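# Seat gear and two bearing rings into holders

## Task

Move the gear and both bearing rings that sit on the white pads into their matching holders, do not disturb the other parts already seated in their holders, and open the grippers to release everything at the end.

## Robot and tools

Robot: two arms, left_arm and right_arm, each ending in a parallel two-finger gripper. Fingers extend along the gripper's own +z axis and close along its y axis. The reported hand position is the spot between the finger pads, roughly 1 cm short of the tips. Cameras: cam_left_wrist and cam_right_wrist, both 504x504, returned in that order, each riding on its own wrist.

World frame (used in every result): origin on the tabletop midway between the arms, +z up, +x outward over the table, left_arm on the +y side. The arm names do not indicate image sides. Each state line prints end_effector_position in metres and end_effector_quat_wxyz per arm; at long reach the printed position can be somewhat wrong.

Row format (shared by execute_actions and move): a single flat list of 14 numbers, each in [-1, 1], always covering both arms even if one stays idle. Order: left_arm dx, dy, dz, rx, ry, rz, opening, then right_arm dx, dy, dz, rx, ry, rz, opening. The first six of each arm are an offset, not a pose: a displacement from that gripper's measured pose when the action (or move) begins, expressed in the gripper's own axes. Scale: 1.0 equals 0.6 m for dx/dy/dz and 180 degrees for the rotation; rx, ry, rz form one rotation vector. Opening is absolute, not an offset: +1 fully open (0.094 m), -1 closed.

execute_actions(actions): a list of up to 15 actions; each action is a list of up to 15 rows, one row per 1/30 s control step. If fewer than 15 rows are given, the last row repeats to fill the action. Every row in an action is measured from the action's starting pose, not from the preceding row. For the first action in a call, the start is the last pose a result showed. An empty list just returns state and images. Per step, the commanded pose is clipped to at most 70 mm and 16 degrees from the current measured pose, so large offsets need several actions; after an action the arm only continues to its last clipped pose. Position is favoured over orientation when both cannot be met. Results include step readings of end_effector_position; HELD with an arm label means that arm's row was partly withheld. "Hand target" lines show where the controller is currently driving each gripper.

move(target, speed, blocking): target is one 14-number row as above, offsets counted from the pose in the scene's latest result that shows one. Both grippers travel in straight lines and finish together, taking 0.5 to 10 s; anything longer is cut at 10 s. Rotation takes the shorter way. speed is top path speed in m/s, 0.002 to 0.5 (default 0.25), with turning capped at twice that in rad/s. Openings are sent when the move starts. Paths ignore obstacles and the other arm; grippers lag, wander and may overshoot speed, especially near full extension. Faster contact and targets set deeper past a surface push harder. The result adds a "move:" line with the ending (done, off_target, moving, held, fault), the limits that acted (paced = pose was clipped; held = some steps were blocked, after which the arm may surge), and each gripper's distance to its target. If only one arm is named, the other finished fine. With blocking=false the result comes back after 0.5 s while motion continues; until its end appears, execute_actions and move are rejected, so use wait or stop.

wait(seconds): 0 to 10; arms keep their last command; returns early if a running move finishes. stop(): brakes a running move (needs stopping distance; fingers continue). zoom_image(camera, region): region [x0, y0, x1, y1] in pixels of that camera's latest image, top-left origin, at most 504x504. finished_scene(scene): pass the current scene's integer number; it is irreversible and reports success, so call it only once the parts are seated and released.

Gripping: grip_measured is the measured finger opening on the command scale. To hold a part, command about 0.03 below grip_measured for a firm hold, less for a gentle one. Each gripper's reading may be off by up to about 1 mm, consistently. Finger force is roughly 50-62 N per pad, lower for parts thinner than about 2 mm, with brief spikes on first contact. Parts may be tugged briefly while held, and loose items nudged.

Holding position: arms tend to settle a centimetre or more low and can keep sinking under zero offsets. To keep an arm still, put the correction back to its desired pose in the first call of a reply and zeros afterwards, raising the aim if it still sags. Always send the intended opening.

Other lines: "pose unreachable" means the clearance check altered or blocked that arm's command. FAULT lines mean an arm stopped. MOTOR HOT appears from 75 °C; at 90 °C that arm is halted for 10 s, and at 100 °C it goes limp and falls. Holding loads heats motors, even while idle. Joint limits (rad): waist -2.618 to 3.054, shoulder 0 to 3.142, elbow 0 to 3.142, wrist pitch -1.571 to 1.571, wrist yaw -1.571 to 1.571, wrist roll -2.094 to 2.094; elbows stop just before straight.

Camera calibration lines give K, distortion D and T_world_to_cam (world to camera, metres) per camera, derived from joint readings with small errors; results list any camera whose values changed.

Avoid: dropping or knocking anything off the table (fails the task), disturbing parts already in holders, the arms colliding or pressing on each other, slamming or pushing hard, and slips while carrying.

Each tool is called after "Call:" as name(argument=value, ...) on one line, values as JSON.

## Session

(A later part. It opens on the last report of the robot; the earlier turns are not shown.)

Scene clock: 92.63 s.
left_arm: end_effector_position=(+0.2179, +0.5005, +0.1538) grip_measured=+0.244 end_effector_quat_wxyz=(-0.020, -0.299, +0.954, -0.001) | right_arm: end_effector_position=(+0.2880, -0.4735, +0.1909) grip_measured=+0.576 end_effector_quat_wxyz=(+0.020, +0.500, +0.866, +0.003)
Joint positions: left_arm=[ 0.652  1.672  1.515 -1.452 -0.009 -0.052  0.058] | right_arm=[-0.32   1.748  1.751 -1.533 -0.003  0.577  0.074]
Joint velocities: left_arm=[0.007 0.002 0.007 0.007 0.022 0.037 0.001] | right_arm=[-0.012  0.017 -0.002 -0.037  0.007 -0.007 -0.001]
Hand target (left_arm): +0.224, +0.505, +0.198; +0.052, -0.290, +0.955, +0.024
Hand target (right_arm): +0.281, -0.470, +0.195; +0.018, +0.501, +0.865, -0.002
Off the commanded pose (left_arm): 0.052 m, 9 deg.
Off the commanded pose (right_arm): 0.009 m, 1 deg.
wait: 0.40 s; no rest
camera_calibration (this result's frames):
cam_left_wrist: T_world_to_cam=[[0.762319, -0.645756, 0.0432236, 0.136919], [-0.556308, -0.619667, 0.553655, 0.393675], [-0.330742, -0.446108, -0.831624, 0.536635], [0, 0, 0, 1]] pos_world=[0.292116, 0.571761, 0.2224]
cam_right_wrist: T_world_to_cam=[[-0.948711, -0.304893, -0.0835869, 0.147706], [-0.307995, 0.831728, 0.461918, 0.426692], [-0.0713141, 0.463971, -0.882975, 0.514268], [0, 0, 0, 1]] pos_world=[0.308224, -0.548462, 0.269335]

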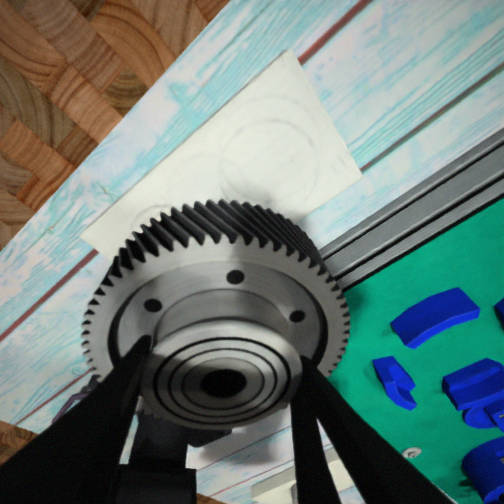

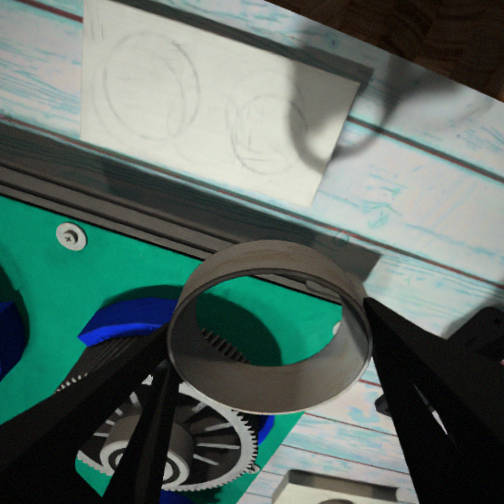

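Call:
zoom_image(camera="cam_right_wrist", region=[50, 340, 290, 504])

Region (50, 340, 290, 504) of cam_right_wrist's 504x504 image, scaled by 2.100, with more detail than that image has; it fills the top 344 rows of this view, and the rest is white.

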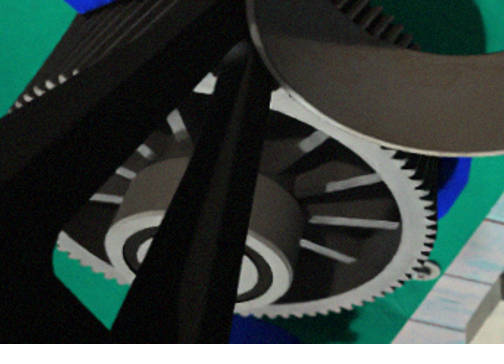

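Call:
execute_actions(actions=[[
[-0.0081,-0.0034,-0.074,0.0,-0.05,0,0.2, 0.005,0.003,-0.01,0,0,0,0.52],
[-0.0066,-0.009,-0.074,0.001,-0.05,0,0.2, 0.013,0.008,-0.01,0,0,0,0.52],
[-0.0049,-0.0158,-0.074,0.001,-0.05,0,0.2, 0.023,0.015,-0.01,0,0,0,0.52],
[-0.0028,-0.0236,-0.074,0.002,-0.05,0,0.2, 0.035,0.022,-0.011,0,0,0,0.52],
[-0.0007,-0.0315,-0.074,0.003,-0.05,0,0.2, 0.047,0.029,-0.011,0,0,0,0.52],
[0.0013,-0.0394,-0.074,0.003,-0.05,0,0.2, 0.058,0.036,-0.011,0,0,0,0.52],
[0.0034,-0.0473,-0.074,0.004,-0.05,0,0.2, 0.070,0.044,-0.011,0,0,0,0.52],
[0.0058,-0.0563,-0.074,0.005,-0.05,0,0.2, 0.0835,0.052,-0.012,0,0,0,0.52],
[0.0078,-0.0641,-0.074,0.005,-0.05,0,0.2, 0.095,0.059,-0.012,0,0,0,0.52],
[0.0099,-0.072,-0.074,0.006,-0.05,0,0.2, 0.107,0.067,-0.012,0,0,0,0.52],
[0.0119,-0.0799,-0.074,0.007,-0.05,0,0.2, 0.119,0.074,-0.012,0,0,0,0.52],
[0.014,-0.0878,-0.074,0.008,-0.05,0,0.2, 0.130,0.081,-0.012,0,0,0,0.52],
[0.0164,-0.0968,-0.074,0.009,-0.05,0,0.2, 0.144,0.089,-0.013,0,0,0,0.52],
[0.0184,-0.1046,-0.074,0.010,-0.05,0,0.2, 0.155,0.097,-0.013,0,0,0,0.52],
[0.0205,-0.1125,-0.074,0.011,-0.05,0,0.2, 0.167,0.104,-0.013,0,0,0,0.52]],
[
[0.0043,-0.0499,-0.074,0.011,-0.048,0,0.2, 0.070,0.043,-0.01,0,0,0,0.52],
[0.0063,-0.0574,-0.074,0.012,-0.048,0,0.2, 0.081,0.050,-0.01,0,0,0,0.52],
[0.0082,-0.0649,-0.074,0.013,-0.048,0,0.2, 0.092,0.057,-0.01,0,0,0,0.52],
[0.0102,-0.0724,-0.074,0.013,-0.048,0,0.2, 0.103,0.064,-0.01,0,0,0,0.52],
[0.0122,-0.0799,-0.074,0.014,-0.048,0,0.2, 0.114,0.071,-0.01,0,0,0,0.52],
[0.0141,-0.0874,-0.074,0.015,-0.047,0,0.2, 0.125,0.078,-0.01,0,0,0,0.52],
[0.0161,-0.0949,-0.074,0.015,-0.047,0,0.2, 0.136,0.085,-0.01,0,0,0,0.52],
[0.0181,-0.1024,-0.074,0.016,-0.047,0,0.2, 0.147,0.092,-0.01,0,0,0,0.52],
[0.02,-0.1099,-0.074,0.017,-0.047,0,0.2, 0.159,0.099,-0.01,0,0,0,0.52],
[0.022,-0.1174,-0.074,0.018,-0.046,0,0.2, 0.170,0.106,-0.01,0,0,0,0.52],
[0.024,-0.1249,-0.074,0.018,-0.046,0,0.2, 0.181,0.113,-0.01,0,0,0,0.52],
[0.0259,-0.1324,-0.074,0.019,-0.046,0,0.2, 0.192,0.120,-0.01,0,0,0,0.52],
[0.0279,-0.1399,-0.074,0.020,-0.045,0,0.2, 0.203,0.127,-0.01,0,0,0,0.52],
[0.0299,-0.1474,-0.074,0.021,-0.045,0,0.2, 0.214,0.133,-0.01,0,0,0,0.52],
[0.0318,-0.1549,-0.074,0.022,-0.045,0,0.2, 0.225,0.140,-0.01,0,0,0,0.52]],
[
[0.0054,-0.0533,-0.074,0.022,-0.044,0,0.2, 0.070,0.043,-0.008,0,0,0,0.52],
[0.0074,-0.0608,-0.074,0.023,-0.044,0,0.2, 0.081,0.050,-0.008,0,0,0,0.52],
[0.0094,-0.0683,-0.074,0.023,-0.044,0,0.2, 0.092,0.057,-0.008,0,0,0,0.52],
[0.0113,-0.0758,-0.074,0.024,-0.043,0,0.2, 0.103,0.064,-0.008,0,0,0,0.52],
[0.0133,-0.0833,-0.074,0.025,-0.043,0,0.2, 0.114,0.071,-0.008,0,0,0,0.52],
[0.0153,-0.0908,-0.074,0.025,-0.042,0,0.2, 0.125,0.078,-0.008,0,0,0,0.52],
[0.0172,-0.0983,-0.074,0.026,-0.042,0,0.2, 0.136,0.085,-0.008,0,0,0,0.52],
[0.0192,-0.1058,-0.074,0.027,-0.041,0,0.2, 0.147,0.092,-0.007,0,0,0,0.52],
[0.0212,-0.1133,-0.074,0.027,-0.041,0,0.2, 0.159,0.099,-0.006,0,0,0,0.52],
[0.0231,-0.1208,-0.074,0.028,-0.040,0,0.2, 0.170,0.106,-0.005,0,0,0,0.52],
[0.0251,-0.1283,-0.074,0.029,-0.040,0,0.2, 0.181,0.113,-0.004,0,0,0,0.52],
[0.0271,-0.1358,-0.074,0.029,-0.039,0,0.2, 0.192,0.120,-0.003,0,0,0,0.52],
[0.029,-0.1433,-0.074,0.030,-0.039,0,0.2, 0.203,0.127,-0.002,0,0,0,0.52],
[0.031,-0.1508,-0.074,0.031,-0.038,0,0.2, 0.214,0.133,-0.001,0,0,0,0.52],
[0.0328,-0.158,-0.074,0.031,-0.038,0,0.2, 0.225,0.140,0,0,0,0,0.52]]])

Call:
wait(seconds=0.5)

Scene clock: 100.00 s.
left_arm: end_effector_position=(+0.2649, +0.2908, +0.1663) grip_measured=+0.244 end_effector_quat_wxyz=(+0.002, -0.242, +0.970, +0.001) | right_arm: end_effector_position=(+0.2740, -0.0857, +0.1841) grip_measured=+0.576 end_effector_quat_wxyz=(-0.007, +0.414, +0.910, +0.031)
Joint positions: left_arm=[-0.098  1.668  1.56  -1.461 -0.004 -0.684  0.058] | right_arm=[ 0.856  1.92   1.942 -1.543 -0.038  1.563  0.074]
Joint velocities: left_arm=[-0.315  0.276  0.266 -0.037  0.007 -0.418 -0.   ] | right_arm=[0.476 0.452 0.545 0.007 0.007 0.52  0.001]
Hand target (left_arm): +0.281, +0.280, +0.203; +0.067, -0.259, +0.963, -0.027
Hand target (right_arm): +0.271, -0.071, +0.190; -0.002, +0.435, +0.900, +0.034
Off the commanded pose (left_arm): 0.043 m, 8 deg.
Off the commanded pose (right_arm): 0.017 m, 3 deg.
joint sent to its limit (right arm) — the command would take joint 4 (wrist pitch) past its lower limit, so that joint was sent only as far as its limit.
Step readings (end_effector_position; steps 1 to 15: 1st action; 16 to 30: 2nd action; 31 to 45: 3rd action):
0: left_arm (+0.2178, +0.5005, +0.1538) | right_arm (+0.2880, -0.4735, +0.1909)
1: left_arm (+0.2178, +0.5004, +0.1540) | right_arm (+0.2879, -0.4734, +0.1909)
2: left_arm (+0.2177, +0.5002, +0.1541) | right_arm (+0.2879, -0.4729, +0.1909)
4: left_arm (+0.2176, +0.4985, +0.1545) | right_arm (+0.2897, -0.4688, +0.1909)
8: left_arm (+0.2215, +0.4860, +0.1561) | right_arm (+0.2945, -0.4399, +0.1880)
15: left_arm (+0.2366, +0.4496, +0.1574) | right_arm (+0.2985, -0.3729, +0.1887)
16: left_arm (+0.2385, +0.4439, +0.1575) | right_arm (+0.2992, -0.3626, +0.1892)
17: left_arm (+0.2402, +0.4380, +0.1576) | right_arm (+0.3001, -0.3505, +0.1894)
19: left_arm (+0.2439, +0.4244, +0.1583) | right_arm (+0.3008, -0.3228, +0.1894)
23: left_arm (+0.2495, +0.3989, +0.1589) | right_arm (+0.2968, -0.2799, +0.1894)
30: left_arm (+0.2535, +0.3696, +0.1589) | right_arm (+0.2895, -0.2287, +0.1881)
31: left_arm (+0.2539, +0.3649, +0.1589) | right_arm (+0.2889, -0.2193, +0.1877)
32: left_arm (+0.2542, +0.3597, +0.1589) | right_arm (+0.2873, -0.2077, +0.1873)
34: left_arm (+0.2547, +0.3462, +0.1589) | right_arm (+0.2826, -0.1805, +0.1868)
38: left_arm (+0.2553, +0.3197, +0.1618) | right_arm (+0.2769, -0.1367, +0.1858)
45: end_effector_position above
camera_calibration (this result's frames):
cam_left_wrist: T_world_to_cam=[[0.678964, -0.731502, 0.0625416, 0.0089776], [-0.647627, -0.556626, 0.520333, 0.294389], [-0.345812, -0.393791, -0.85167, 0.461108], [0, 0, 0, 1]] pos_world=[0.344016, 0.352012, 0.238971]
cam_right_wrist: T_world_to_cam=[[-0.874867, -0.47533, -0.0931096, 0.218997], [-0.448708, 0.722961, 0.525347, 0.120564], [-0.182398, 0.501388, -0.845778, 0.354181], [0, 0, 0, 1]] pos_world=[0.310293, -0.160649, 0.256611]

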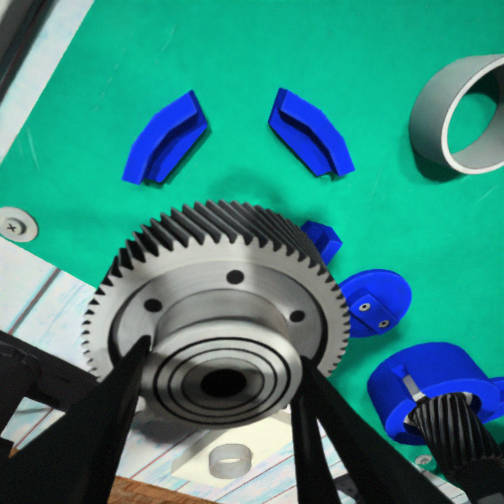

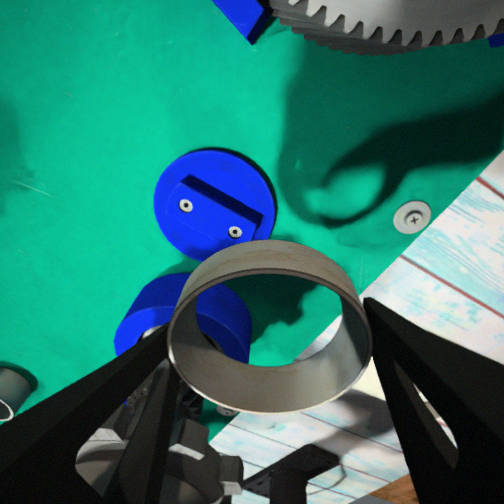

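Scene clock: 100.50 s.
left_arm: end_effector_position=(+0.2691, +0.2804, +0.1613) grip_measured=+0.244 end_effector_quat_wxyz=(-0.001, -0.254, +0.967, +0.003) | right_arm: end_effector_position=(+0.2679, -0.0682, +0.1796) grip_measured=+0.576 end_effector_quat_wxyz=(-0.011, +0.429, +0.903, +0.029)
Joint positions: left_arm=[-0.129  1.697  1.573 -1.452 -0.005 -0.741  0.058] | right_arm=[ 0.901  1.953  1.969 -1.542 -0.041  1.641  0.074]
Joint velocities: left_arm=[-0.007 -0.007  0.002  0.066 -0.081  0.037  0.   ] | right_arm=[ 0.002  0.007  0.017 -0.037 -0.051  0.081  0.   ]
Hand target (left_arm): +0.281, +0.280, +0.203; +0.067, -0.259, +0.963, -0.027
Hand target (right_arm): +0.271, -0.071, +0.190; -0.002, +0.436, +0.900, +0.034
Off the commanded pose (left_arm): 0.044 m, 8 deg.
Off the commanded pose (right_arm): 0.014 m, 2 deg.
wait: 0.50 s; at rest by 0.47 s
camera_calibration (this result's frames):
cam_left_wrist: T_world_to_cam=[[0.697608, -0.714296, 0.0558901, -0.00993982], [-0.629491, -0.573789, 0.523935, 0.293261], [-0.342176, -0.400684, -0.849923, 0.454916], [0, 0, 0, 1]] pos_world=[0.3472, 0.343447, 0.233549]
cam_right_wrist: T_world_to_cam=[[-0.890722, -0.446616, -0.0845418, 0.226252], [-0.419863, 0.737139, 0.529473, 0.100058], [-0.174152, 0.507109, -0.844104, 0.338311], [0, 0, 0, 1]] pos_world=[0.302456, -0.144269, 0.251719]

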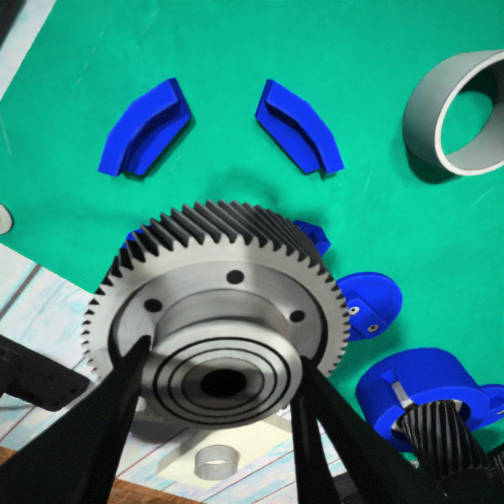

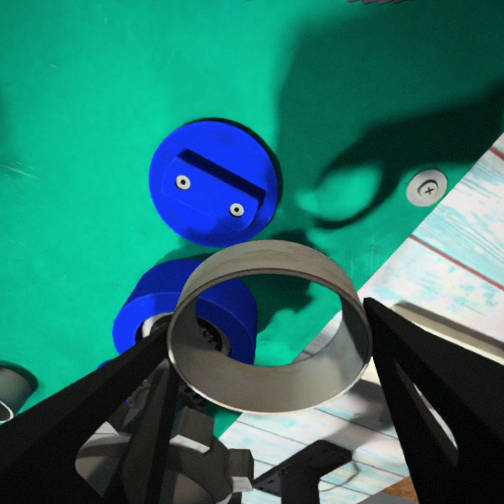

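Call:
zoom_image(camera="cam_right_wrist", region=[130, 100, 300, 270])

Call:
zoom_image(camera="cam_left_wrist", region=[80, 60, 360, 280])

Region (130, 100, 300, 270) of cam_right_wrist's 504x504 image, scaled by 2.965, with more detail than that image has.

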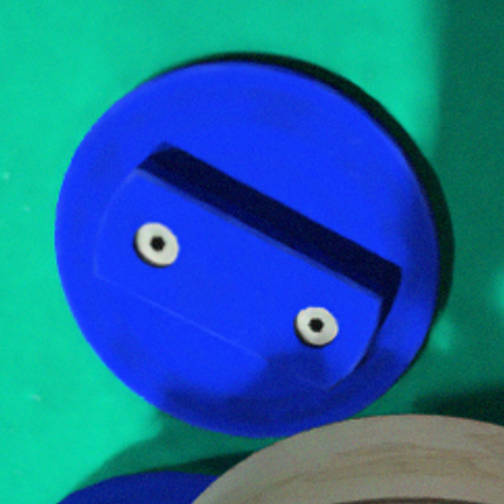

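Region (80, 60, 360, 280) of cam_left_wrist's 504x504 image, scaled by 1.800, with more detail than that image has; it fills the top 396 rows of this view, and the rest is white.

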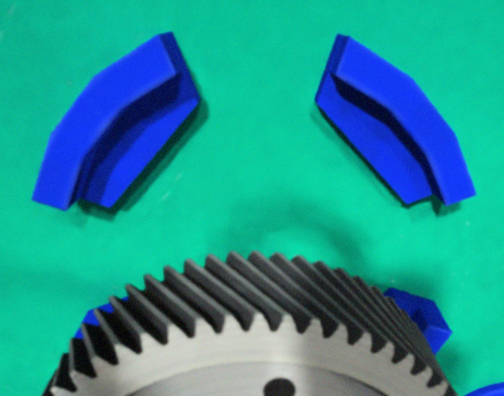

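Call:
zoom_image(camera="cam_right_wrist", region=[150, 225, 390, 430])

Region (150, 225, 390, 430) of cam_right_wrist's 504x504 image, scaled by 2.100, with more detail than that image has; it fills the top 430 rows of this view, and the rest is white.

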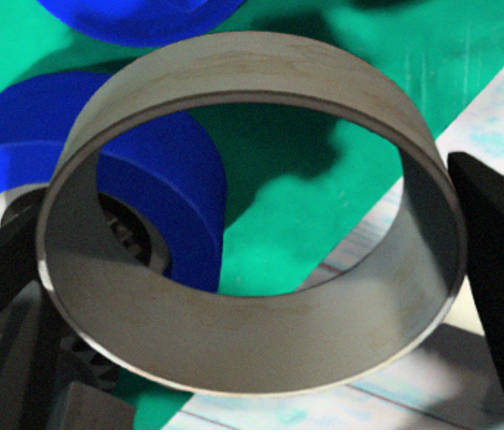

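Call:
zoom_image(camera="cam_left_wrist", region=[70, 190, 360, 440])

Region (70, 190, 360, 440) of cam_left_wrist's 504x504 image, scaled by 1.738, with more detail than that image has; it fills the top 434 rows of this view, and the rest is white.

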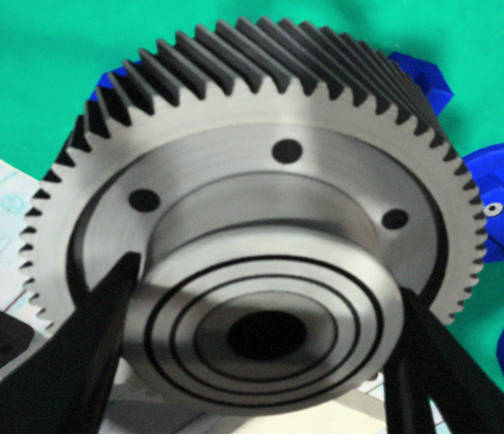

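Call:
execute_actions(actions=[[
[-0.019,-0.0095,-0.068,0.029,-0.037,0,0.2, -0.008,0.003,-0.013,0,-0.001,0.003,0.52],
[-0.022,-0.0085,-0.065,0.029,-0.036,0,0.2, -0.011,0.006,-0.008,0.001,-0.002,0.006,0.52],
[-0.026,-0.007,-0.061,0.028,-0.036,0,0.2, -0.015,0.010,-0.001,0.001,-0.003,0.010,0.52],
[-0.030,-0.006,-0.057,0.028,-0.035,0,0.2, -0.019,0.014,0.007,0.002,-0.004,0.014,0.52],
[-0.034,-0.0045,-0.052,0.027,-0.034,0,0.2, -0.023,0.019,0.015,0.002,-0.005,0.018,0.52],
[-0.038,-0.003,-0.047,0.026,-0.034,0,0.2, -0.027,0.023,0.023,0.0025,-0.006,0.022,0.52],
[-0.042,-0.002,-0.042,0.026,-0.033,0,0.2, -0.031,0.027,0.031,0.003,-0.007,0.026,0.52],
[-0.046,-0.0007,-0.037,0.025,-0.032,0,0.2, -0.035,0.031,0.039,0.0035,-0.008,0.030,0.52],
[-0.050,0.0006,-0.032,0.024,-0.032,0,0.2, -0.039,0.035,0.047,0.004,-0.009,0.034,0.52],
[-0.054,0.002,-0.027,0.024,-0.031,0,0.2, -0.043,0.039,0.055,0.0045,-0.010,0.037,0.52],
[-0.058,0.003,-0.022,0.023,-0.030,0,0.2, -0.047,0.043,0.063,0.005,-0.011,0.041,0.52],
[-0.061,0.004,-0.017,0.022,-0.030,0,0.2, -0.050,0.047,0.070,0.0053,-0.012,0.044,0.52],
[-0.064,0.005,-0.013,0.022,-0.029,0,0.2, -0.053,0.050,0.077,0.0056,-0.013,0.047,0.52],
[-0.067,0.006,-0.009,0.021,-0.028,0,0.2, -0.0555,0.0525,0.082,0.006,-0.014,0.049,0.52],
[-0.0685,0.0065,-0.0062,0.021,-0.028,0,0.2, -0.0571,0.0543,0.086,0.0062,-0.0144,0.051,0.52]]])

Call:
wait(seconds=0.5)

Scene clock: 111.47 s.
left_arm: end_effector_position=(+0.2835, +0.3024, +0.1387) grip_measured=+0.244 end_effector_quat_wxyz=(-0.013, -0.263, +0.965, +0.008) | right_arm: end_effector_position=(+0.3042, -0.0712, +0.1371) grip_measured=+0.576 end_effector_quat_wxyz=(-0.009, +0.483, +0.875, +0.007)
Joint positions: left_arm=[-0.051  1.753  1.548 -1.395 -0.005 -0.679  0.058] | right_arm=[ 0.842  2.074  1.976 -1.466 -0.022  1.702  0.074]
Joint velocities: left_arm=[ 0.139  0.252 -0.168  0.315 -0.066  0.081  0.   ] | right_arm=[-0.085  0.295  0.007  0.227  0.022  0.198  0.   ]
Hand target (left_arm): +0.301, +0.304, +0.166; +0.048, -0.255, +0.966, -0.017
Hand target (right_arm): +0.315, -0.073, +0.128; +0.004, +0.500, +0.866, +0.009
Off the commanded pose (left_arm): 0.033 m, 8 deg.
Off the commanded pose (right_arm): 0.014 m, 3 deg.
Step readings (end_effector_position):
0: left_arm (+0.2690, +0.2805, +0.1613) | right_arm (+0.2679, -0.0682, +0.1796)
1: left_arm (+0.2690, +0.2805, +0.1613) | right_arm (+0.2679, -0.0682, +0.1796)
2: left_arm (+0.2690, +0.2805, +0.1613) | right_arm (+0.2681, -0.0682, +0.1793)
4: left_arm (+0.2693, +0.2812, +0.1613) | right_arm (+0.2699, -0.0685, +0.1781)
8: left_arm (+0.2720, +0.2874, +0.1597) | right_arm (+0.2784, -0.0716, +0.1667)
15: end_effector_position above
camera_calibration (this result's frames):
cam_left_wrist: T_world_to_cam=[[0.710607, -0.702654, 0.0362555, -0.00751949], [-0.60701, -0.586194, 0.536578, 0.322343], [-0.355776, -0.403304, -0.843071, 0.453108], [0, 0, 0, 1]] pos_world=[0.362214, 0.366412, 0.209313]
cam_right_wrist: T_world_to_cam=[[-0.939594, -0.338481, -0.050928, 0.271616], [-0.316552, 0.802665, 0.505493, 0.116475], [-0.130221, 0.491079, -0.861327, 0.298169], [0, 0, 0, 1]] pos_world=[0.330908, -0.147978, 0.211777]

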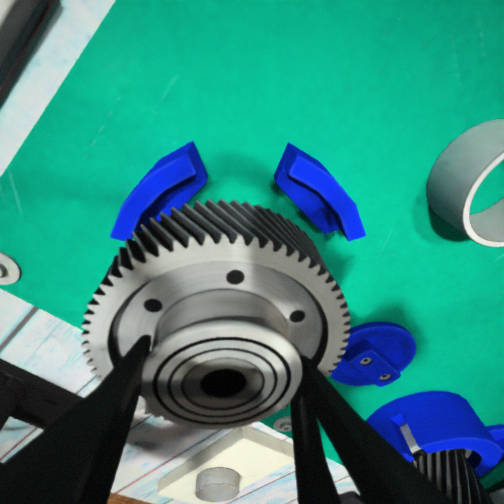

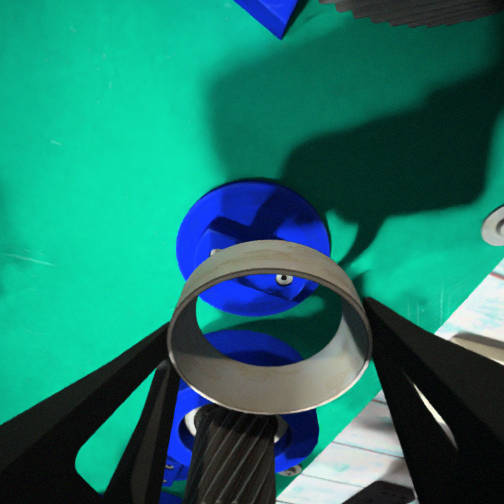

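Scene clock: 111.97 s.
left_arm: end_effector_position=(+0.2868, +0.3052, +0.1302) grip_measured=+0.244 end_effector_quat_wxyz=(-0.016, -0.259, +0.966, +0.012) | right_arm: end_effector_position=(+0.3119, -0.0689, +0.1264) grip_measured=+0.576 end_effector_quat_wxyz=(-0.005, +0.495, +0.869, +0.008)
Joint positions: left_arm=[-0.043  1.772  1.537 -1.374 -0.01  -0.664  0.058] | right_arm=[ 0.838  2.097  1.968 -1.431 -0.014  1.724  0.074]
Joint velocities: left_arm=[ 0.002  0.002  0.012  0.022  0.037  0.022 -0.001] | right_arm=[ 0.007  0.007 -0.007  0.007  0.037  0.022 -0.001]
Hand target (left_arm): +0.301, +0.304, +0.166; +0.048, -0.255, +0.966, -0.017
Hand target (right_arm): +0.315, -0.073, +0.128; +0.003, +0.500, +0.866, +0.009
Off the commanded pose (left_arm): 0.038 m, 8 deg.
Off the commanded pose (right_arm): 0.004 m, 1 deg.
wait: 0.50 s; at rest by 0.30 s
camera_calibration (this result's frames):
cam_left_wrist: T_world_to_cam=[[0.70565, -0.708057, 0.0267094, -0.0032478], [-0.606922, -0.584547, 0.538471, 0.329835], [-0.365655, -0.396183, -0.84222, 0.448861], [0, 0, 0, 1]] pos_world=[0.366604, 0.368335, 0.20052]
cam_right_wrist: T_world_to_cam=[[-0.948006, -0.313026, -0.0574352, 0.284306], [-0.29863, 0.812563, 0.500562, 0.118259], [-0.110019, 0.491688, -0.863793, 0.282891], [0, 0, 0, 1]] pos_world=[0.335963, -0.146192, 0.201493]

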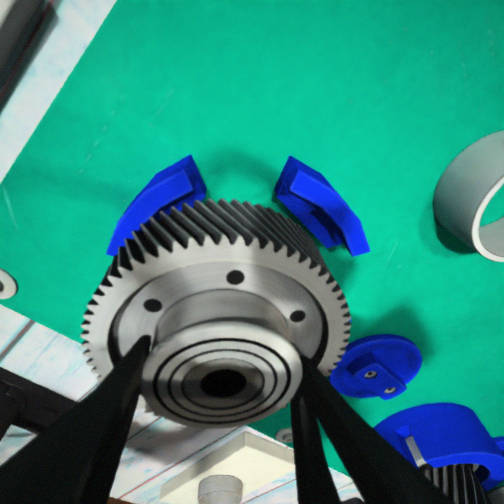

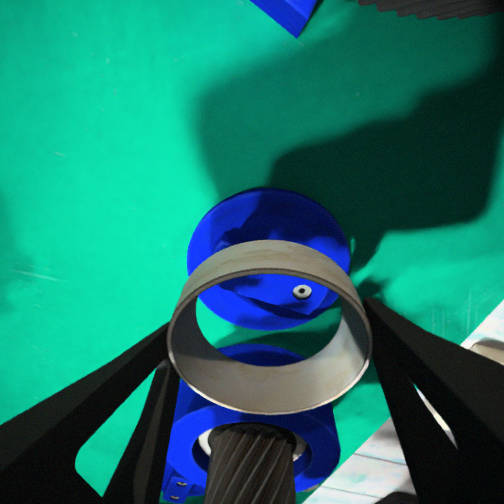

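Call:
zoom_image(camera="cam_left_wrist", region=[90, 140, 390, 290])

Call:
zoom_image(camera="cam_right_wrist", region=[160, 170, 380, 380])

Region (90, 140, 390, 290) of cam_left_wrist's 504x504 image, scaled by 1.680, with more detail than that image has.

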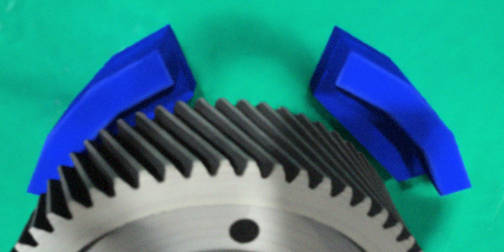

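Region (160, 170, 380, 380) of cam_right_wrist's 504x504 image, scaled by 2.291, with more detail than that image has; it fills the top 481 rows of this view, and the rest is white.

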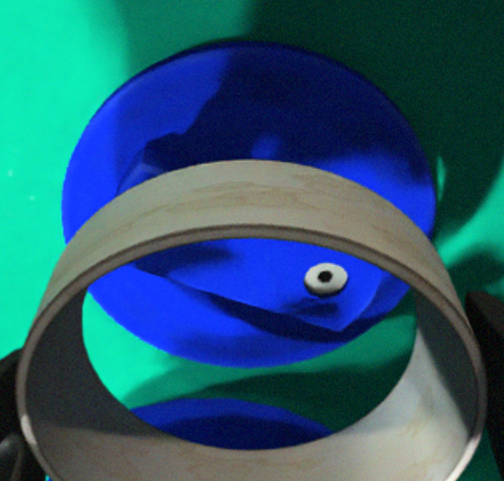

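Call:
execute_actions(actions=[[
[-0.019,-0.013,-0.061,0.0295,-0.035,0,0.2, -0.008,0.001,0.0,0,-0.005,0.003,0.52],
[-0.020,-0.014,-0.061,0.030,-0.036,0,0.2, -0.009,0.001,0.003,0,-0.006,0.003,0.52],
[-0.021,-0.0155,-0.0615,0.031,-0.037,0,0.2, -0.010,0.001,0.006,0,-0.006,0.003,0.52],
[-0.022,-0.017,-0.062,0.032,-0.0375,0,0.2, -0.011,0.001,0.009,0,-0.007,0.003,0.52],
[-0.023,-0.018,-0.062,0.033,-0.038,0,0.2, -0.012,0.001,0.012,0,-0.007,0.003,0.52],
[-0.024,-0.0195,-0.0625,0.034,-0.039,0,0.2, -0.0125,0.001,0.015,0,-0.008,0.003,0.52],
[-0.025,-0.021,-0.063,0.035,-0.040,0,0.2, -0.013,0.001,0.018,0,-0.008,0.003,0.52],
[-0.026,-0.022,-0.063,0.036,-0.041,0,0.2, -0.0136,0.001,0.021,0,-0.009,0.003,0.52],
[-0.027,-0.0235,-0.0635,0.037,-0.0415,0,0.2, -0.0136,0.001,0.024,0,-0.009,0.003,0.52],
[-0.028,-0.0245,-0.064,0.038,-0.0423,0,0.2, -0.0136,0.0007,0.027,0,-0.0094,0.003,0.52],
[-0.029,-0.0257,-0.0641,0.039,-0.0431,0,0.2, -0.0136,0.0007,0.0288,0,-0.0094,0.003,0.52]]])

Call:
wait(seconds=0.3)

Scene clock: 119.83 s.
left_arm: end_effector_position=(+0.2884, +0.3050, +0.1302) grip_measured=+0.244 end_effector_quat_wxyz=(-0.013, -0.259, +0.966, +0.011) | right_arm: end_effector_position=(+0.3107, -0.0729, +0.1099) grip_measured=+0.576 end_effector_quat_wxyz=(-0.002, +0.496, +0.869, -0.004)
Joint positions: left_arm=[-0.043  1.772  1.537 -1.367 -0.01  -0.664  0.058] | right_arm=[ 0.838  2.097  1.902 -1.384 -0.001  1.725  0.074]
Joint velocities: left_arm=[ 0.002 -0.002 -0.017  0.022  0.051 -0.066 -0.001] | right_arm=[ 0.012  0.002  0.012  0.095 -0.007  0.037 -0.001]
Hand target (left_arm): +0.308, +0.301, +0.168; +0.065, -0.259, +0.963, -0.029
Hand target (right_arm): +0.316, -0.076, +0.109; +0.008, +0.499, +0.866, -0.000
Off the commanded pose (left_arm): 0.044 m, 10 deg.
Off the commanded pose (right_arm): 0.006 m, 1 deg.
Step readings (end_effector_position):
0: left_arm (+0.2868, +0.3052, +0.1302) | right_arm (+0.3120, -0.0689, +0.1264)
1: left_arm (+0.2869, +0.3052, +0.1302) | right_arm (+0.3120, -0.0689, +0.1264)
2: left_arm (+0.2869, +0.3052, +0.1302) | right_arm (+0.3121, -0.0690, +0.1264)
4: left_arm (+0.2869, +0.3052, +0.1302) | right_arm (+0.3125, -0.0690, +0.1264)
8: left_arm (+0.2871, +0.3052, +0.1302) | right_arm (+0.3127, -0.0701, +0.1203)
15: end_effector_position above
camera_calibration (this result's frames):
cam_left_wrist: T_world_to_cam=[[0.705462, -0.70803, 0.0318789, -0.0051576], [-0.610369, -0.584063, 0.535089, 0.33199], [-0.36024, -0.396943, -0.844194, 0.448234], [0, 0, 0, 1]] pos_world=[0.367747, 0.368175, 0.200916]
cam_right_wrist: T_world_to_cam=[[-0.948581, -0.313413, -0.0443377, 0.279689], [-0.294791, 0.823695, 0.48438, 0.130797], [-0.11529, 0.472544, -0.873733, 0.271783], [0, 0, 0, 1]] pos_world=[0.335199, -0.148509, 0.186511]

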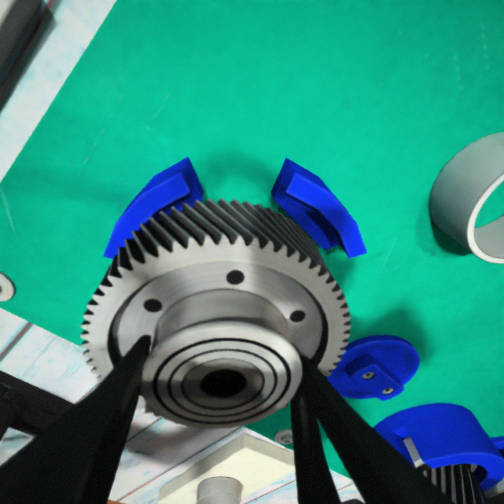

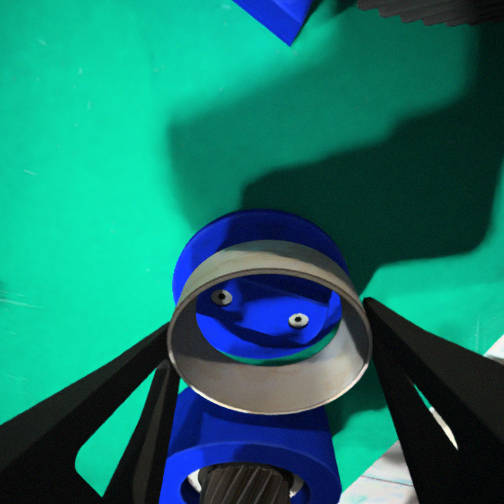

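Scene clock: 120.13 s.
left_arm: end_effector_position=(+0.2889, +0.3050, +0.1302) grip_measured=+0.244 end_effector_quat_wxyz=(-0.012, -0.259, +0.966, +0.010) | right_arm: end_effector_position=(+0.3132, -0.0712, +0.1099) grip_measured=+0.576 end_effector_quat_wxyz=(+0.001, +0.496, +0.869, +0.002)
Joint positions: left_arm=[-0.043  1.772  1.537 -1.365 -0.01  -0.664  0.058] | right_arm=[ 0.838  2.097  1.902 -1.372  0.     1.725  0.074]
Joint velocities: left_arm=[ 0.017 -0.002 -0.007 -0.037  0.037 -0.007  0.001] | right_arm=[-0.012  0.012 -0.002  0.081 -0.007  0.022 -0.   ]
Hand target (left_arm): +0.308, +0.301, +0.168; +0.065, -0.259, +0.963, -0.029
Hand target (right_arm): +0.316, -0.076, +0.109; +0.008, +0.499, +0.866, -0.000
Off the commanded pose (left_arm): 0.044 m, 10 deg.
Off the commanded pose (right_arm): 0.005 m, 1 deg.
wait: 0.30 s; at rest by 0.27 s
camera_calibration (this result's frames):
cam_left_wrist: T_world_to_cam=[[0.7054, -0.708022, 0.0333991, -0.00571761], [-0.611379, -0.583921, 0.53409, 0.332625], [-0.358645, -0.397167, -0.844768, 0.448046], [0, 0, 0, 1]] pos_world=[0.368082, 0.368127, 0.201034]
cam_right_wrist: T_world_to_cam=[[-0.948074, -0.313099, -0.0559028, 0.28366], [-0.299699, 0.82062, 0.486583, 0.131233], [-0.106474, 0.478071, -0.871844, 0.268698], [0, 0, 0, 1]] pos_world=[0.33687, -0.147336, 0.186264]

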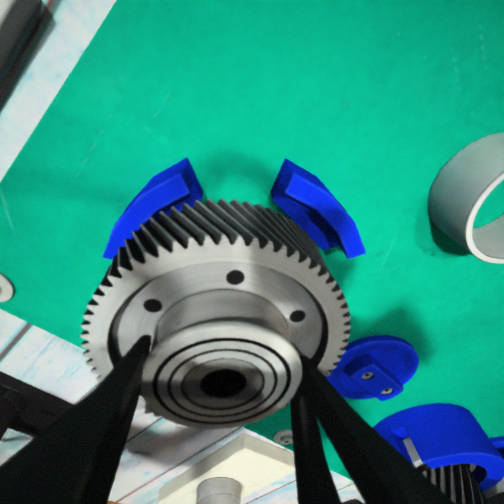

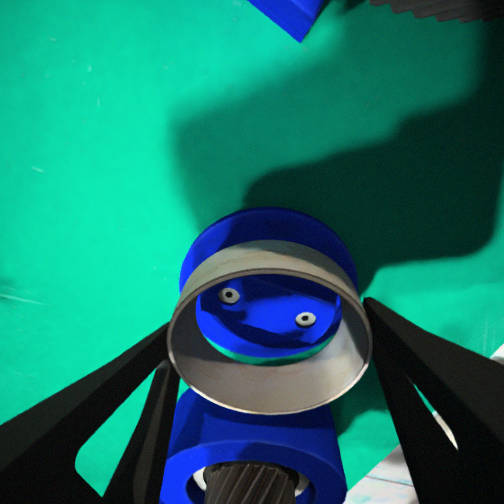

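Call:
zoom_image(camera="cam_right_wrist", region=[160, 195, 380, 385])

Region (160, 195, 380, 385) of cam_right_wrist's 504x504 image, scaled by 2.291, with more detail than that image has; it fills the top 435 rows of this view, and the rest is white.

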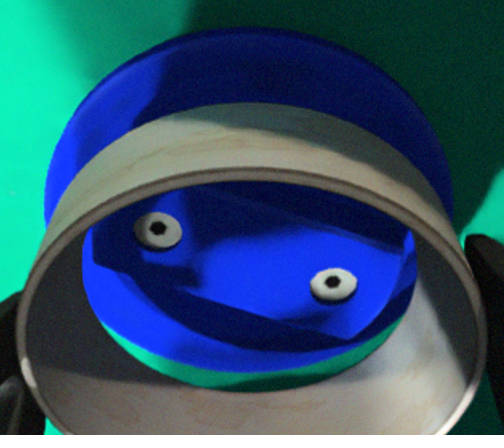

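Call:
execute_actions(actions=[[
[-0.027,-0.025,-0.0638,0.037,-0.041,0,0.2, -0.004,0.002,0.002,-0.001,0,0.002,0.52],
[-0.028,-0.026,-0.064,0.038,-0.042,0,0.2, -0.003,0.002,0.003,-0.002,0,0.002,0.52],
[-0.0285,-0.027,-0.0642,0.0385,-0.0425,0,0.2, -0.003,0.003,0.0045,-0.0025,0,0.002,0.52],
[-0.029,-0.028,-0.0645,0.039,-0.043,0,0.2, -0.003,0.003,0.006,-0.0025,0,0.002,0.52],
[-0.030,-0.029,-0.0647,0.040,-0.0435,0,0.2, -0.003,0.003,0.0075,-0.0025,0,0.002,0.52],
[-0.0305,-0.030,-0.065,0.041,-0.044,0,0.2, -0.003,0.003,0.009,-0.0025,0,0.002,0.52],
[-0.031,-0.031,-0.0652,0.0415,-0.0445,0,0.2, -0.003,0.003,0.0105,-0.0025,0,0.002,0.52],
[-0.0315,-0.032,-0.0654,0.042,-0.045,0,0.2, -0.003,0.003,0.012,-0.0025,0,0.002,0.52],
[-0.032,-0.033,-0.0656,0.043,-0.0455,0,0.2, -0.003,0.003,0.013,-0.0025,0,0.002,0.52],
[-0.033,-0.034,-0.0658,0.0435,-0.046,0,0.2, -0.003,0.003,0.014,-0.0025,0,0.002,0.52],
[-0.0335,-0.035,-0.066,0.044,-0.0465,0,0.2, -0.003,0.003,0.015,-0.0025,0,0.002,0.52],
[-0.034,-0.036,-0.0662,0.0449,-0.047,0,0.2, -0.003,0.003,0.016,-0.0025,0,0.002,0.52]]])

Call:
wait(seconds=0.4)

Scene clock: 125.27 s.
left_arm: end_effector_position=(+0.2918, +0.3045, +0.1301) grip_measured=+0.244 end_effector_quat_wxyz=(-0.006, -0.259, +0.966, +0.008) | right_arm: end_effector_position=(+0.3135, -0.0706, +0.1019) grip_measured=+0.576 end_effector_quat_wxyz=(+0.000, +0.496, +0.869, +0.003)
Joint positions: left_arm=[-0.043  1.772  1.537 -1.354 -0.01  -0.664  0.058] | right_arm=[ 0.838  2.097  1.871 -1.339 -0.001  1.725  0.074]
Joint velocities: left_arm=[-0.017  0.002  0.007  0.037  0.007  0.022  0.   ] | right_arm=[-0.002  0.002 -0.022  0.022  0.007 -0.081 -0.   ]
Hand target (left_arm): +0.314, +0.297, +0.170; +0.077, -0.258, +0.962, -0.038
Hand target (right_arm): +0.316, -0.072, +0.100; +0.003, +0.498, +0.867, +0.005
Off the commanded pose (left_arm): 0.048 m, 11 deg.
Off the commanded pose (right_arm): 0.003 m, 1 deg.
Step readings (end_effector_position):
0: left_arm (+0.2889, +0.3050, +0.1302) | right_arm (+0.3133, -0.0711, +0.1099)
1: left_arm (+0.2889, +0.3050, +0.1302) | right_arm (+0.3133, -0.0711, +0.1099)
2: left_arm (+0.2889, +0.3050, +0.1302) | right_arm (+0.3134, -0.0709, +0.1099)
4: left_arm (+0.2890, +0.3049, +0.1302) | right_arm (+0.3140, -0.0703, +0.1099)
8: left_arm (+0.2892, +0.3049, +0.1302) | right_arm (+0.3151, -0.0694, +0.1076)
15: end_effector_position above
camera_calibration (this result's frames):
cam_left_wrist: T_world_to_cam=[[0.704954, -0.707959, 0.0428214, -0.0091723], [-0.617597, -0.583048, 0.527853, 0.336565], [-0.348732, -0.398559, -0.848256, 0.446851], [0, 0, 0, 1]] pos_world=[0.370158, 0.367836, 0.20178]
cam_right_wrist: T_world_to_cam=[[-0.948043, -0.312971, -0.0571289, 0.283901], [-0.299951, 0.819453, 0.488392, 0.134499], [-0.106038, 0.480152, -0.870752, 0.261363], [0, 0, 0, 1]] pos_world=[0.337208, -0.146857, 0.178113]

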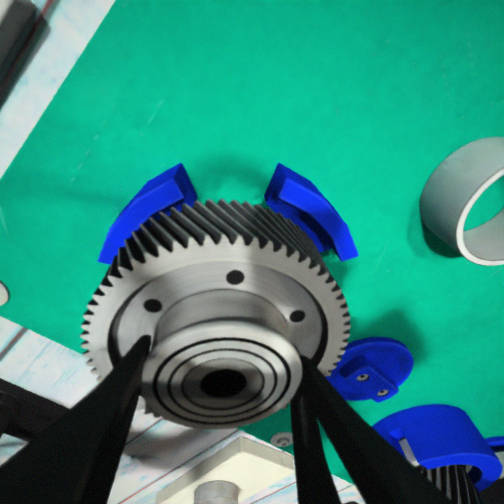

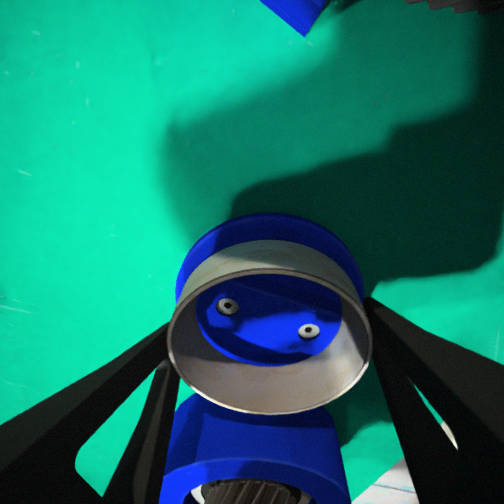

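Scene clock: 125.67 s.
left_arm: end_effector_position=(+0.2925, +0.3044, +0.1301) grip_measured=+0.244 end_effector_quat_wxyz=(-0.005, -0.259, +0.966, +0.007) | right_arm: end_effector_position=(+0.3138, -0.0703, +0.1019) grip_measured=+0.576 end_effector_quat_wxyz=(+0.001, +0.496, +0.869, +0.004)
Joint positions: left_arm=[-0.043  1.772  1.537 -1.35  -0.01  -0.664  0.058] | right_arm=[ 0.838  2.097  1.871 -1.337 -0.001  1.725  0.074]
Joint velocities: left_arm=[-0.012 -0.002 -0.017 -0.066 -0.007 -0.007  0.   ] | right_arm=[-0.012  0.007 -0.007  0.051 -0.007 -0.051  0.   ]
Hand target (left_arm): +0.314, +0.297, +0.170; +0.077, -0.258, +0.962, -0.038
Hand target (right_arm): +0.316, -0.072, +0.100; +0.003, +0.498, +0.867, +0.005
Off the commanded pose (left_arm): 0.047 m, 11 deg.
Off the commanded pose (right_arm): 0.003 m, 0 deg.
wait: 0.40 s; at rest by 0.17 s
camera_calibration (this result's frames):
cam_left_wrist: T_world_to_cam=[[0.704821, -0.70794, 0.045252, -0.0100589], [-0.61919, -0.582824, 0.526232, 0.337583], [-0.346167, -0.398919, -0.849136, 0.446534], [0, 0, 0, 1]] pos_world=[0.370693, 0.367761, 0.201977]
cam_right_wrist: T_world_to_cam=[[-0.947988, -0.3129, -0.0584121, 0.284348], [-0.30041, 0.818834, 0.489146, 0.134356], [-0.105224, 0.481252, -0.870244, 0.261021], [0, 0, 0, 1]] pos_world=[0.337386, -0.14666, 0.178041]

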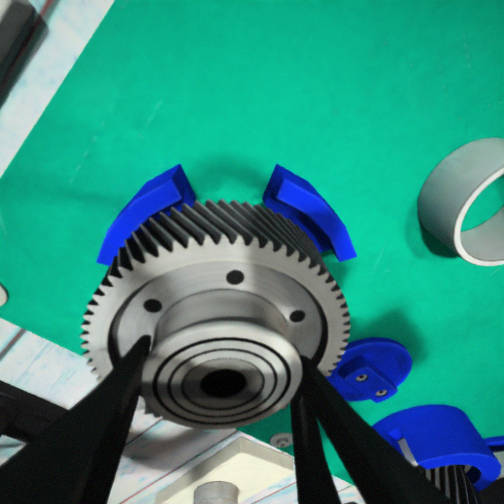

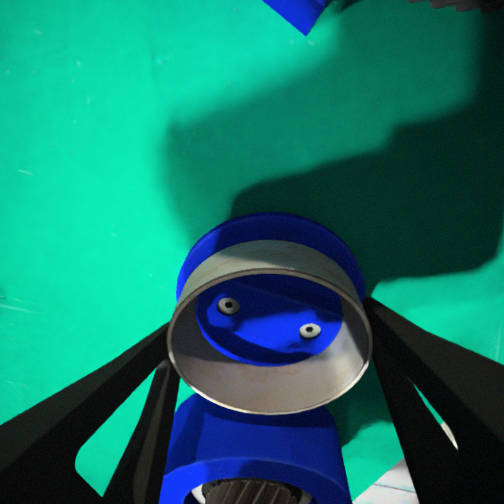

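Call:
execute_actions(actions=[])

Scene clock: 128.50 s.
left_arm: end_effector_position=(+0.2925, +0.3044, +0.1301) grip_measured=+0.244 end_effector_quat_wxyz=(-0.005, -0.259, +0.966, +0.007) | right_arm: end_effector_position=(+0.3138, -0.0703, +0.1019) grip_measured=+0.576 end_effector_quat_wxyz=(+0.001, +0.496, +0.869, +0.004)
Joint positions: left_arm=[-0.043  1.772  1.537 -1.35  -0.01  -0.664  0.058] | right_arm=[ 0.838  2.097  1.871 -1.337 -0.001  1.725  0.074]
Joint velocities: left_arm=[-0.032 -0.002 -0.002  0.022 -0.022  0.066  0.   ] | right_arm=[-0.002 -0.002 -0.002 -0.007 -0.051 -0.037 -0.001]
Hand target (left_arm): +0.314, +0.297, +0.170; +0.077, -0.258, +0.962, -0.038
Hand target (right_arm): +0.316, -0.072, +0.100; +0.003, +0.498, +0.867, +0.005
Off the commanded pose (left_arm): 0.047 m, 11 deg.
Off the commanded pose (right_arm): 0.003 m, 0 deg.
camera_calibration (this result's frames):
cam_left_wrist: T_world_to_cam=[[0.704821, -0.70794, 0.045252, -0.0100589], [-0.61919, -0.582824, 0.526232, 0.337583], [-0.346167, -0.398919, -0.849136, 0.446534], [0, 0, 0, 1]] pos_world=[0.370693, 0.367761, 0.201977]
cam_right_wrist: T_world_to_cam=[[-0.947988, -0.3129, -0.0584121, 0.284348], [-0.30041, 0.818834, 0.489146, 0.134356], [-0.105224, 0.481252, -0.870244, 0.261021], [0, 0, 0, 1]] pos_world=[0.337386, -0.14666, 0.178041]

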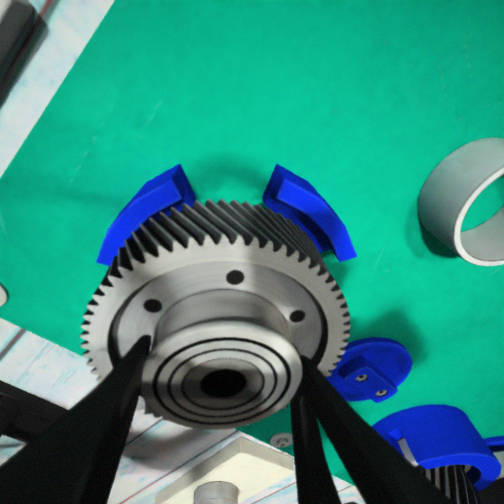

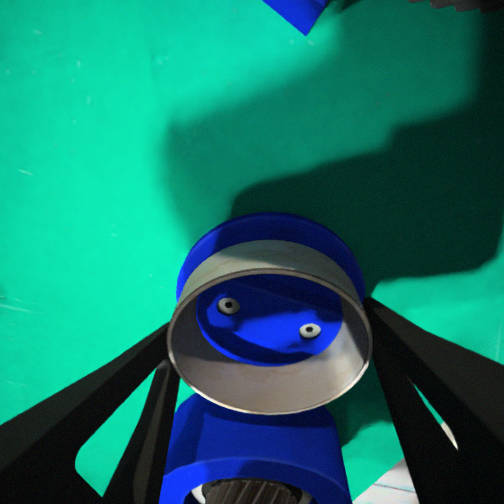

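Call:
zoom_image(camera="cam_left_wrist", region=[70, 140, 390, 320])

Call:
zoom_image(camera="cam_right_wrist", region=[140, 190, 400, 430])

Region (70, 140, 390, 320) of cam_left_wrist's 504x504 image, scaled by 1.575, with more detail than that image has; it fills the top 284 rows of this view, and the rest is white.

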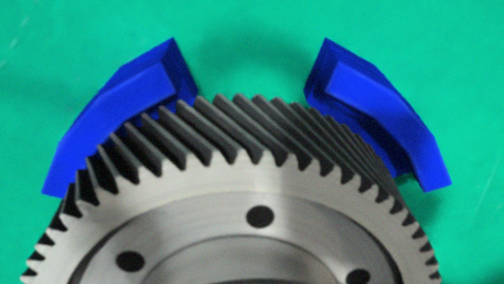

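Region (140, 190, 400, 430) of cam_right_wrist's 504x504 image, scaled by 1.938, with more detail than that image has; it fills the top 465 rows of this view, and the rest is white.

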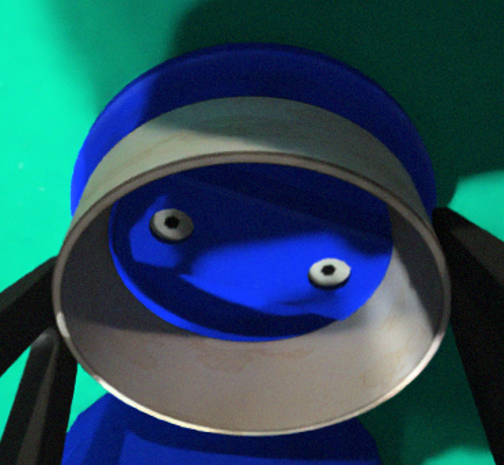

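Call:
execute_actions(actions=[[[-0.0246,-0.0296,-0.0665,0.0412,-0.043,0,0.2,-0.0043,0.0018,0.005,-0.002,0,0.002,0.52],[-0.0243,-0.0304,-0.0665,0.0412,-0.043,0,0.2,-0.0043,0.0018,0.0065,-0.002,0,0.002,0.52],[-0.024,-0.0312,-0.0665,0.0412,-0.043,0,0.2,-0.0043,0.0018,0.008,-0.002,0,0.002,0.52],[-0.0237,-0.032,-0.0665,0.0412,-0.043,0,0.2,-0.0043,0.0018,0.0095,-0.002,0,0.002,0.52],[-0.0234,-0.0328,-0.0665,0.0412,-0.043,0,0.2,-0.0043,0.0018,0.011,-0.002,0,0.002,0.52],[-0.0231,-0.0336,-0.0665,0.0412,-0.043,0,0.2,-0.0043,0.0018,0.0125,-0.002,0,0.002,0.52],[-0.0228,-0.0344,-0.0665,0.0412,-0.043,0,0.2,-0.0043,0.0018,0.014,-0.002,0,0.002,0.52],[-0.0225,-0.0352,-0.0665,0.0412,-0.043,0,0.2,-0.0043,0.0018,0.0155,-0.002,0,0.002,0.52],[-0.0222,-0.036,-0.0665,0.0412,-0.043,0,0.2,-0.0043,0.0018,0.017,-0.002,0,0.002,0.52],[-0.0222,-0.0366,-0.0665,0.0412,-0.043,0,0.2,-0.0043,0.0018,0.0185,-0.002,0,0.002,0.52]]])

Call:
wait(seconds=0.3)

Scene clock: 134.50 s.
left_arm: end_effector_position=(+0.2971, +0.3020, +0.1292) grip_measured=+0.244 end_effector_quat_wxyz=(+0.004, -0.261, +0.965, +0.002) | right_arm: end_effector_position=(+0.3139, -0.0699, +0.0955) grip_measured=+0.576 end_effector_quat_wxyz=(-0.000, +0.496, +0.868, +0.004)
Joint positions: left_arm=[-0.047  1.771  1.531 -1.326 -0.008 -0.673  0.058] | right_arm=[ 0.837  2.097  1.845 -1.311 -0.004  1.725  0.074]
Joint velocities: left_arm=[ 0.007 -0.007 -0.027 -0.037 -0.022 -0.022  0.001] | right_arm=[ 0.002 -0.002  0.012 -0.066 -0.051  0.022 -0.   ]
Hand target (left_arm): +0.312, +0.293, +0.169; +0.076, -0.259, +0.962, -0.038
Hand target (right_arm): +0.316, -0.072, +0.091; +0.002, +0.498, +0.867, +0.006
Off the commanded pose (left_arm): 0.046 m, 10 deg.
Off the commanded pose (right_arm): 0.006 m, 0 deg.
Step readings (end_effector_position):
0: left_arm (+0.2925, +0.3044, +0.1301) | right_arm (+0.3138, -0.0703, +0.1019)
1: left_arm (+0.2926, +0.3044, +0.1304) | right_arm (+0.3138, -0.0702, +0.1019)
2: left_arm (+0.2927, +0.3043, +0.1305) | right_arm (+0.3139, -0.0701, +0.1019)
4: left_arm (+0.2933, +0.3043, +0.1305) | right_arm (+0.3137, -0.0701, +0.1006)
8: left_arm (+0.2945, +0.3038, +0.1305) | right_arm (+0.3135, -0.0702, +0.0959)
15: end_effector_position above
camera_calibration (this result's frames):
cam_left_wrist: T_world_to_cam=[[0.706944, -0.704441, 0.0631895, -0.0189744], [-0.627246, -0.583169, 0.516212, 0.343211], [-0.326791, -0.404569, -0.854126, 0.44293], [0, 0, 0, 1]] pos_world=[0.373438, 0.36598, 0.202347]
cam_right_wrist: T_world_to_cam=[[-0.948135, -0.312409, -0.0586524, 0.284262], [-0.299833, 0.817721, 0.491358, 0.136699], [-0.105543, 0.48346, -0.86898, 0.255454], [0, 0, 0, 1]] pos_world=[0.337467, -0.146477, 0.171489]

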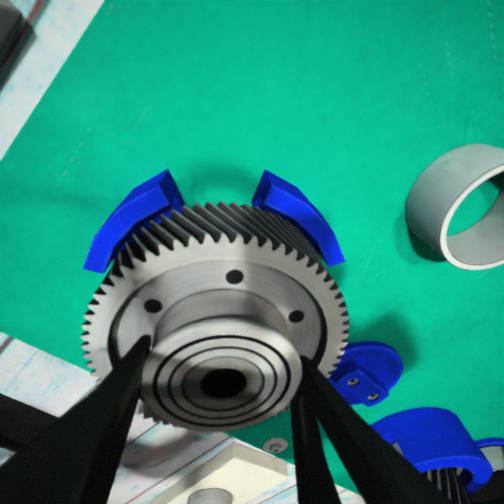

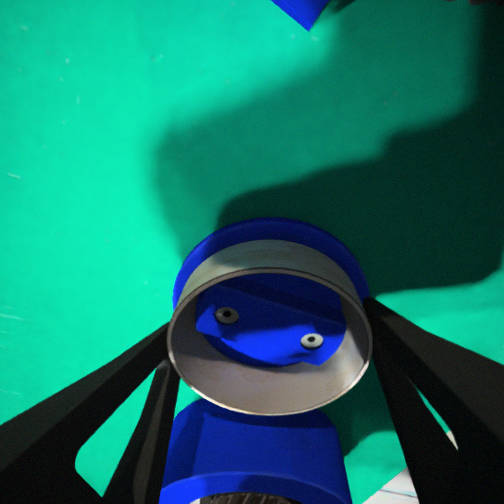

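Scene clock: 134.80 s.
left_arm: end_effector_position=(+0.2974, +0.3014, +0.1274) grip_measured=+0.244 end_effector_quat_wxyz=(+0.005, -0.262, +0.965, +0.002) | right_arm: end_effector_position=(+0.3139, -0.0699, +0.0955) grip_measured=+0.576 end_effector_quat_wxyz=(-0.000, +0.496, +0.868, +0.004)
Joint positions: left_arm=[-0.048  1.771  1.524 -1.317 -0.007 -0.675  0.058] | right_arm=[ 0.837  2.097  1.845 -1.311 -0.004  1.725  0.074]
Joint velocities: left_arm=[-0.012 -0.007 -0.017 -0.037 -0.037 -0.037 -0.001] | right_arm=[ 0.012 -0.012  0.012  0.007  0.007 -0.007 -0.   ]
Hand target (left_arm): +0.312, +0.293, +0.169; +0.076, -0.259, +0.962, -0.038
Hand target (right_arm): +0.316, -0.072, +0.091; +0.002, +0.498, +0.867, +0.006
Off the commanded pose (left_arm): 0.047 m, 9 deg.
Off the commanded pose (right_arm): 0.006 m, 0 deg.
wait: 0.30 s; at rest by 0.23 s
camera_calibration (this result's frames):
cam_left_wrist: T_world_to_cam=[[0.707387, -0.703842, 0.0648849, -0.0199991], [-0.627533, -0.583134, 0.515903, 0.344082], [-0.325278, -0.405661, -0.854186, 0.441211], [0, 0, 0, 1]] pos_world=[0.373586, 0.365552, 0.200661]
cam_right_wrist: T_world_to_cam=[[-0.948135, -0.312409, -0.0586524, 0.284262], [-0.299833, 0.817721, 0.491358, 0.136699], [-0.105543, 0.48346, -0.86898, 0.255454], [0, 0, 0, 1]] pos_world=[0.337467, -0.146477, 0.171489]

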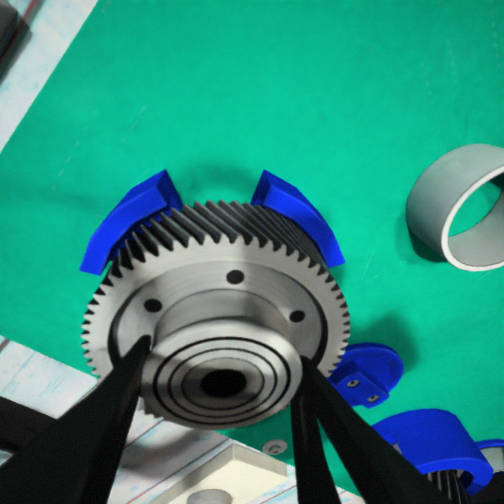

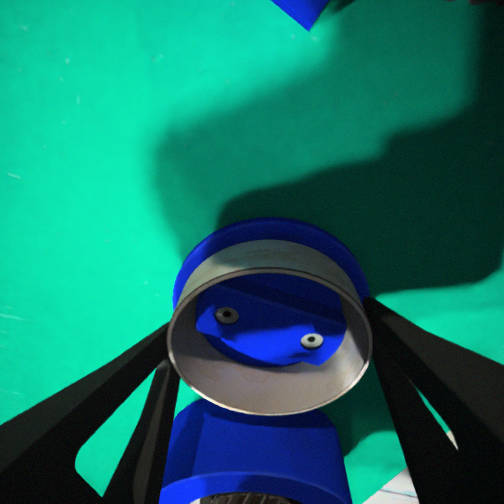

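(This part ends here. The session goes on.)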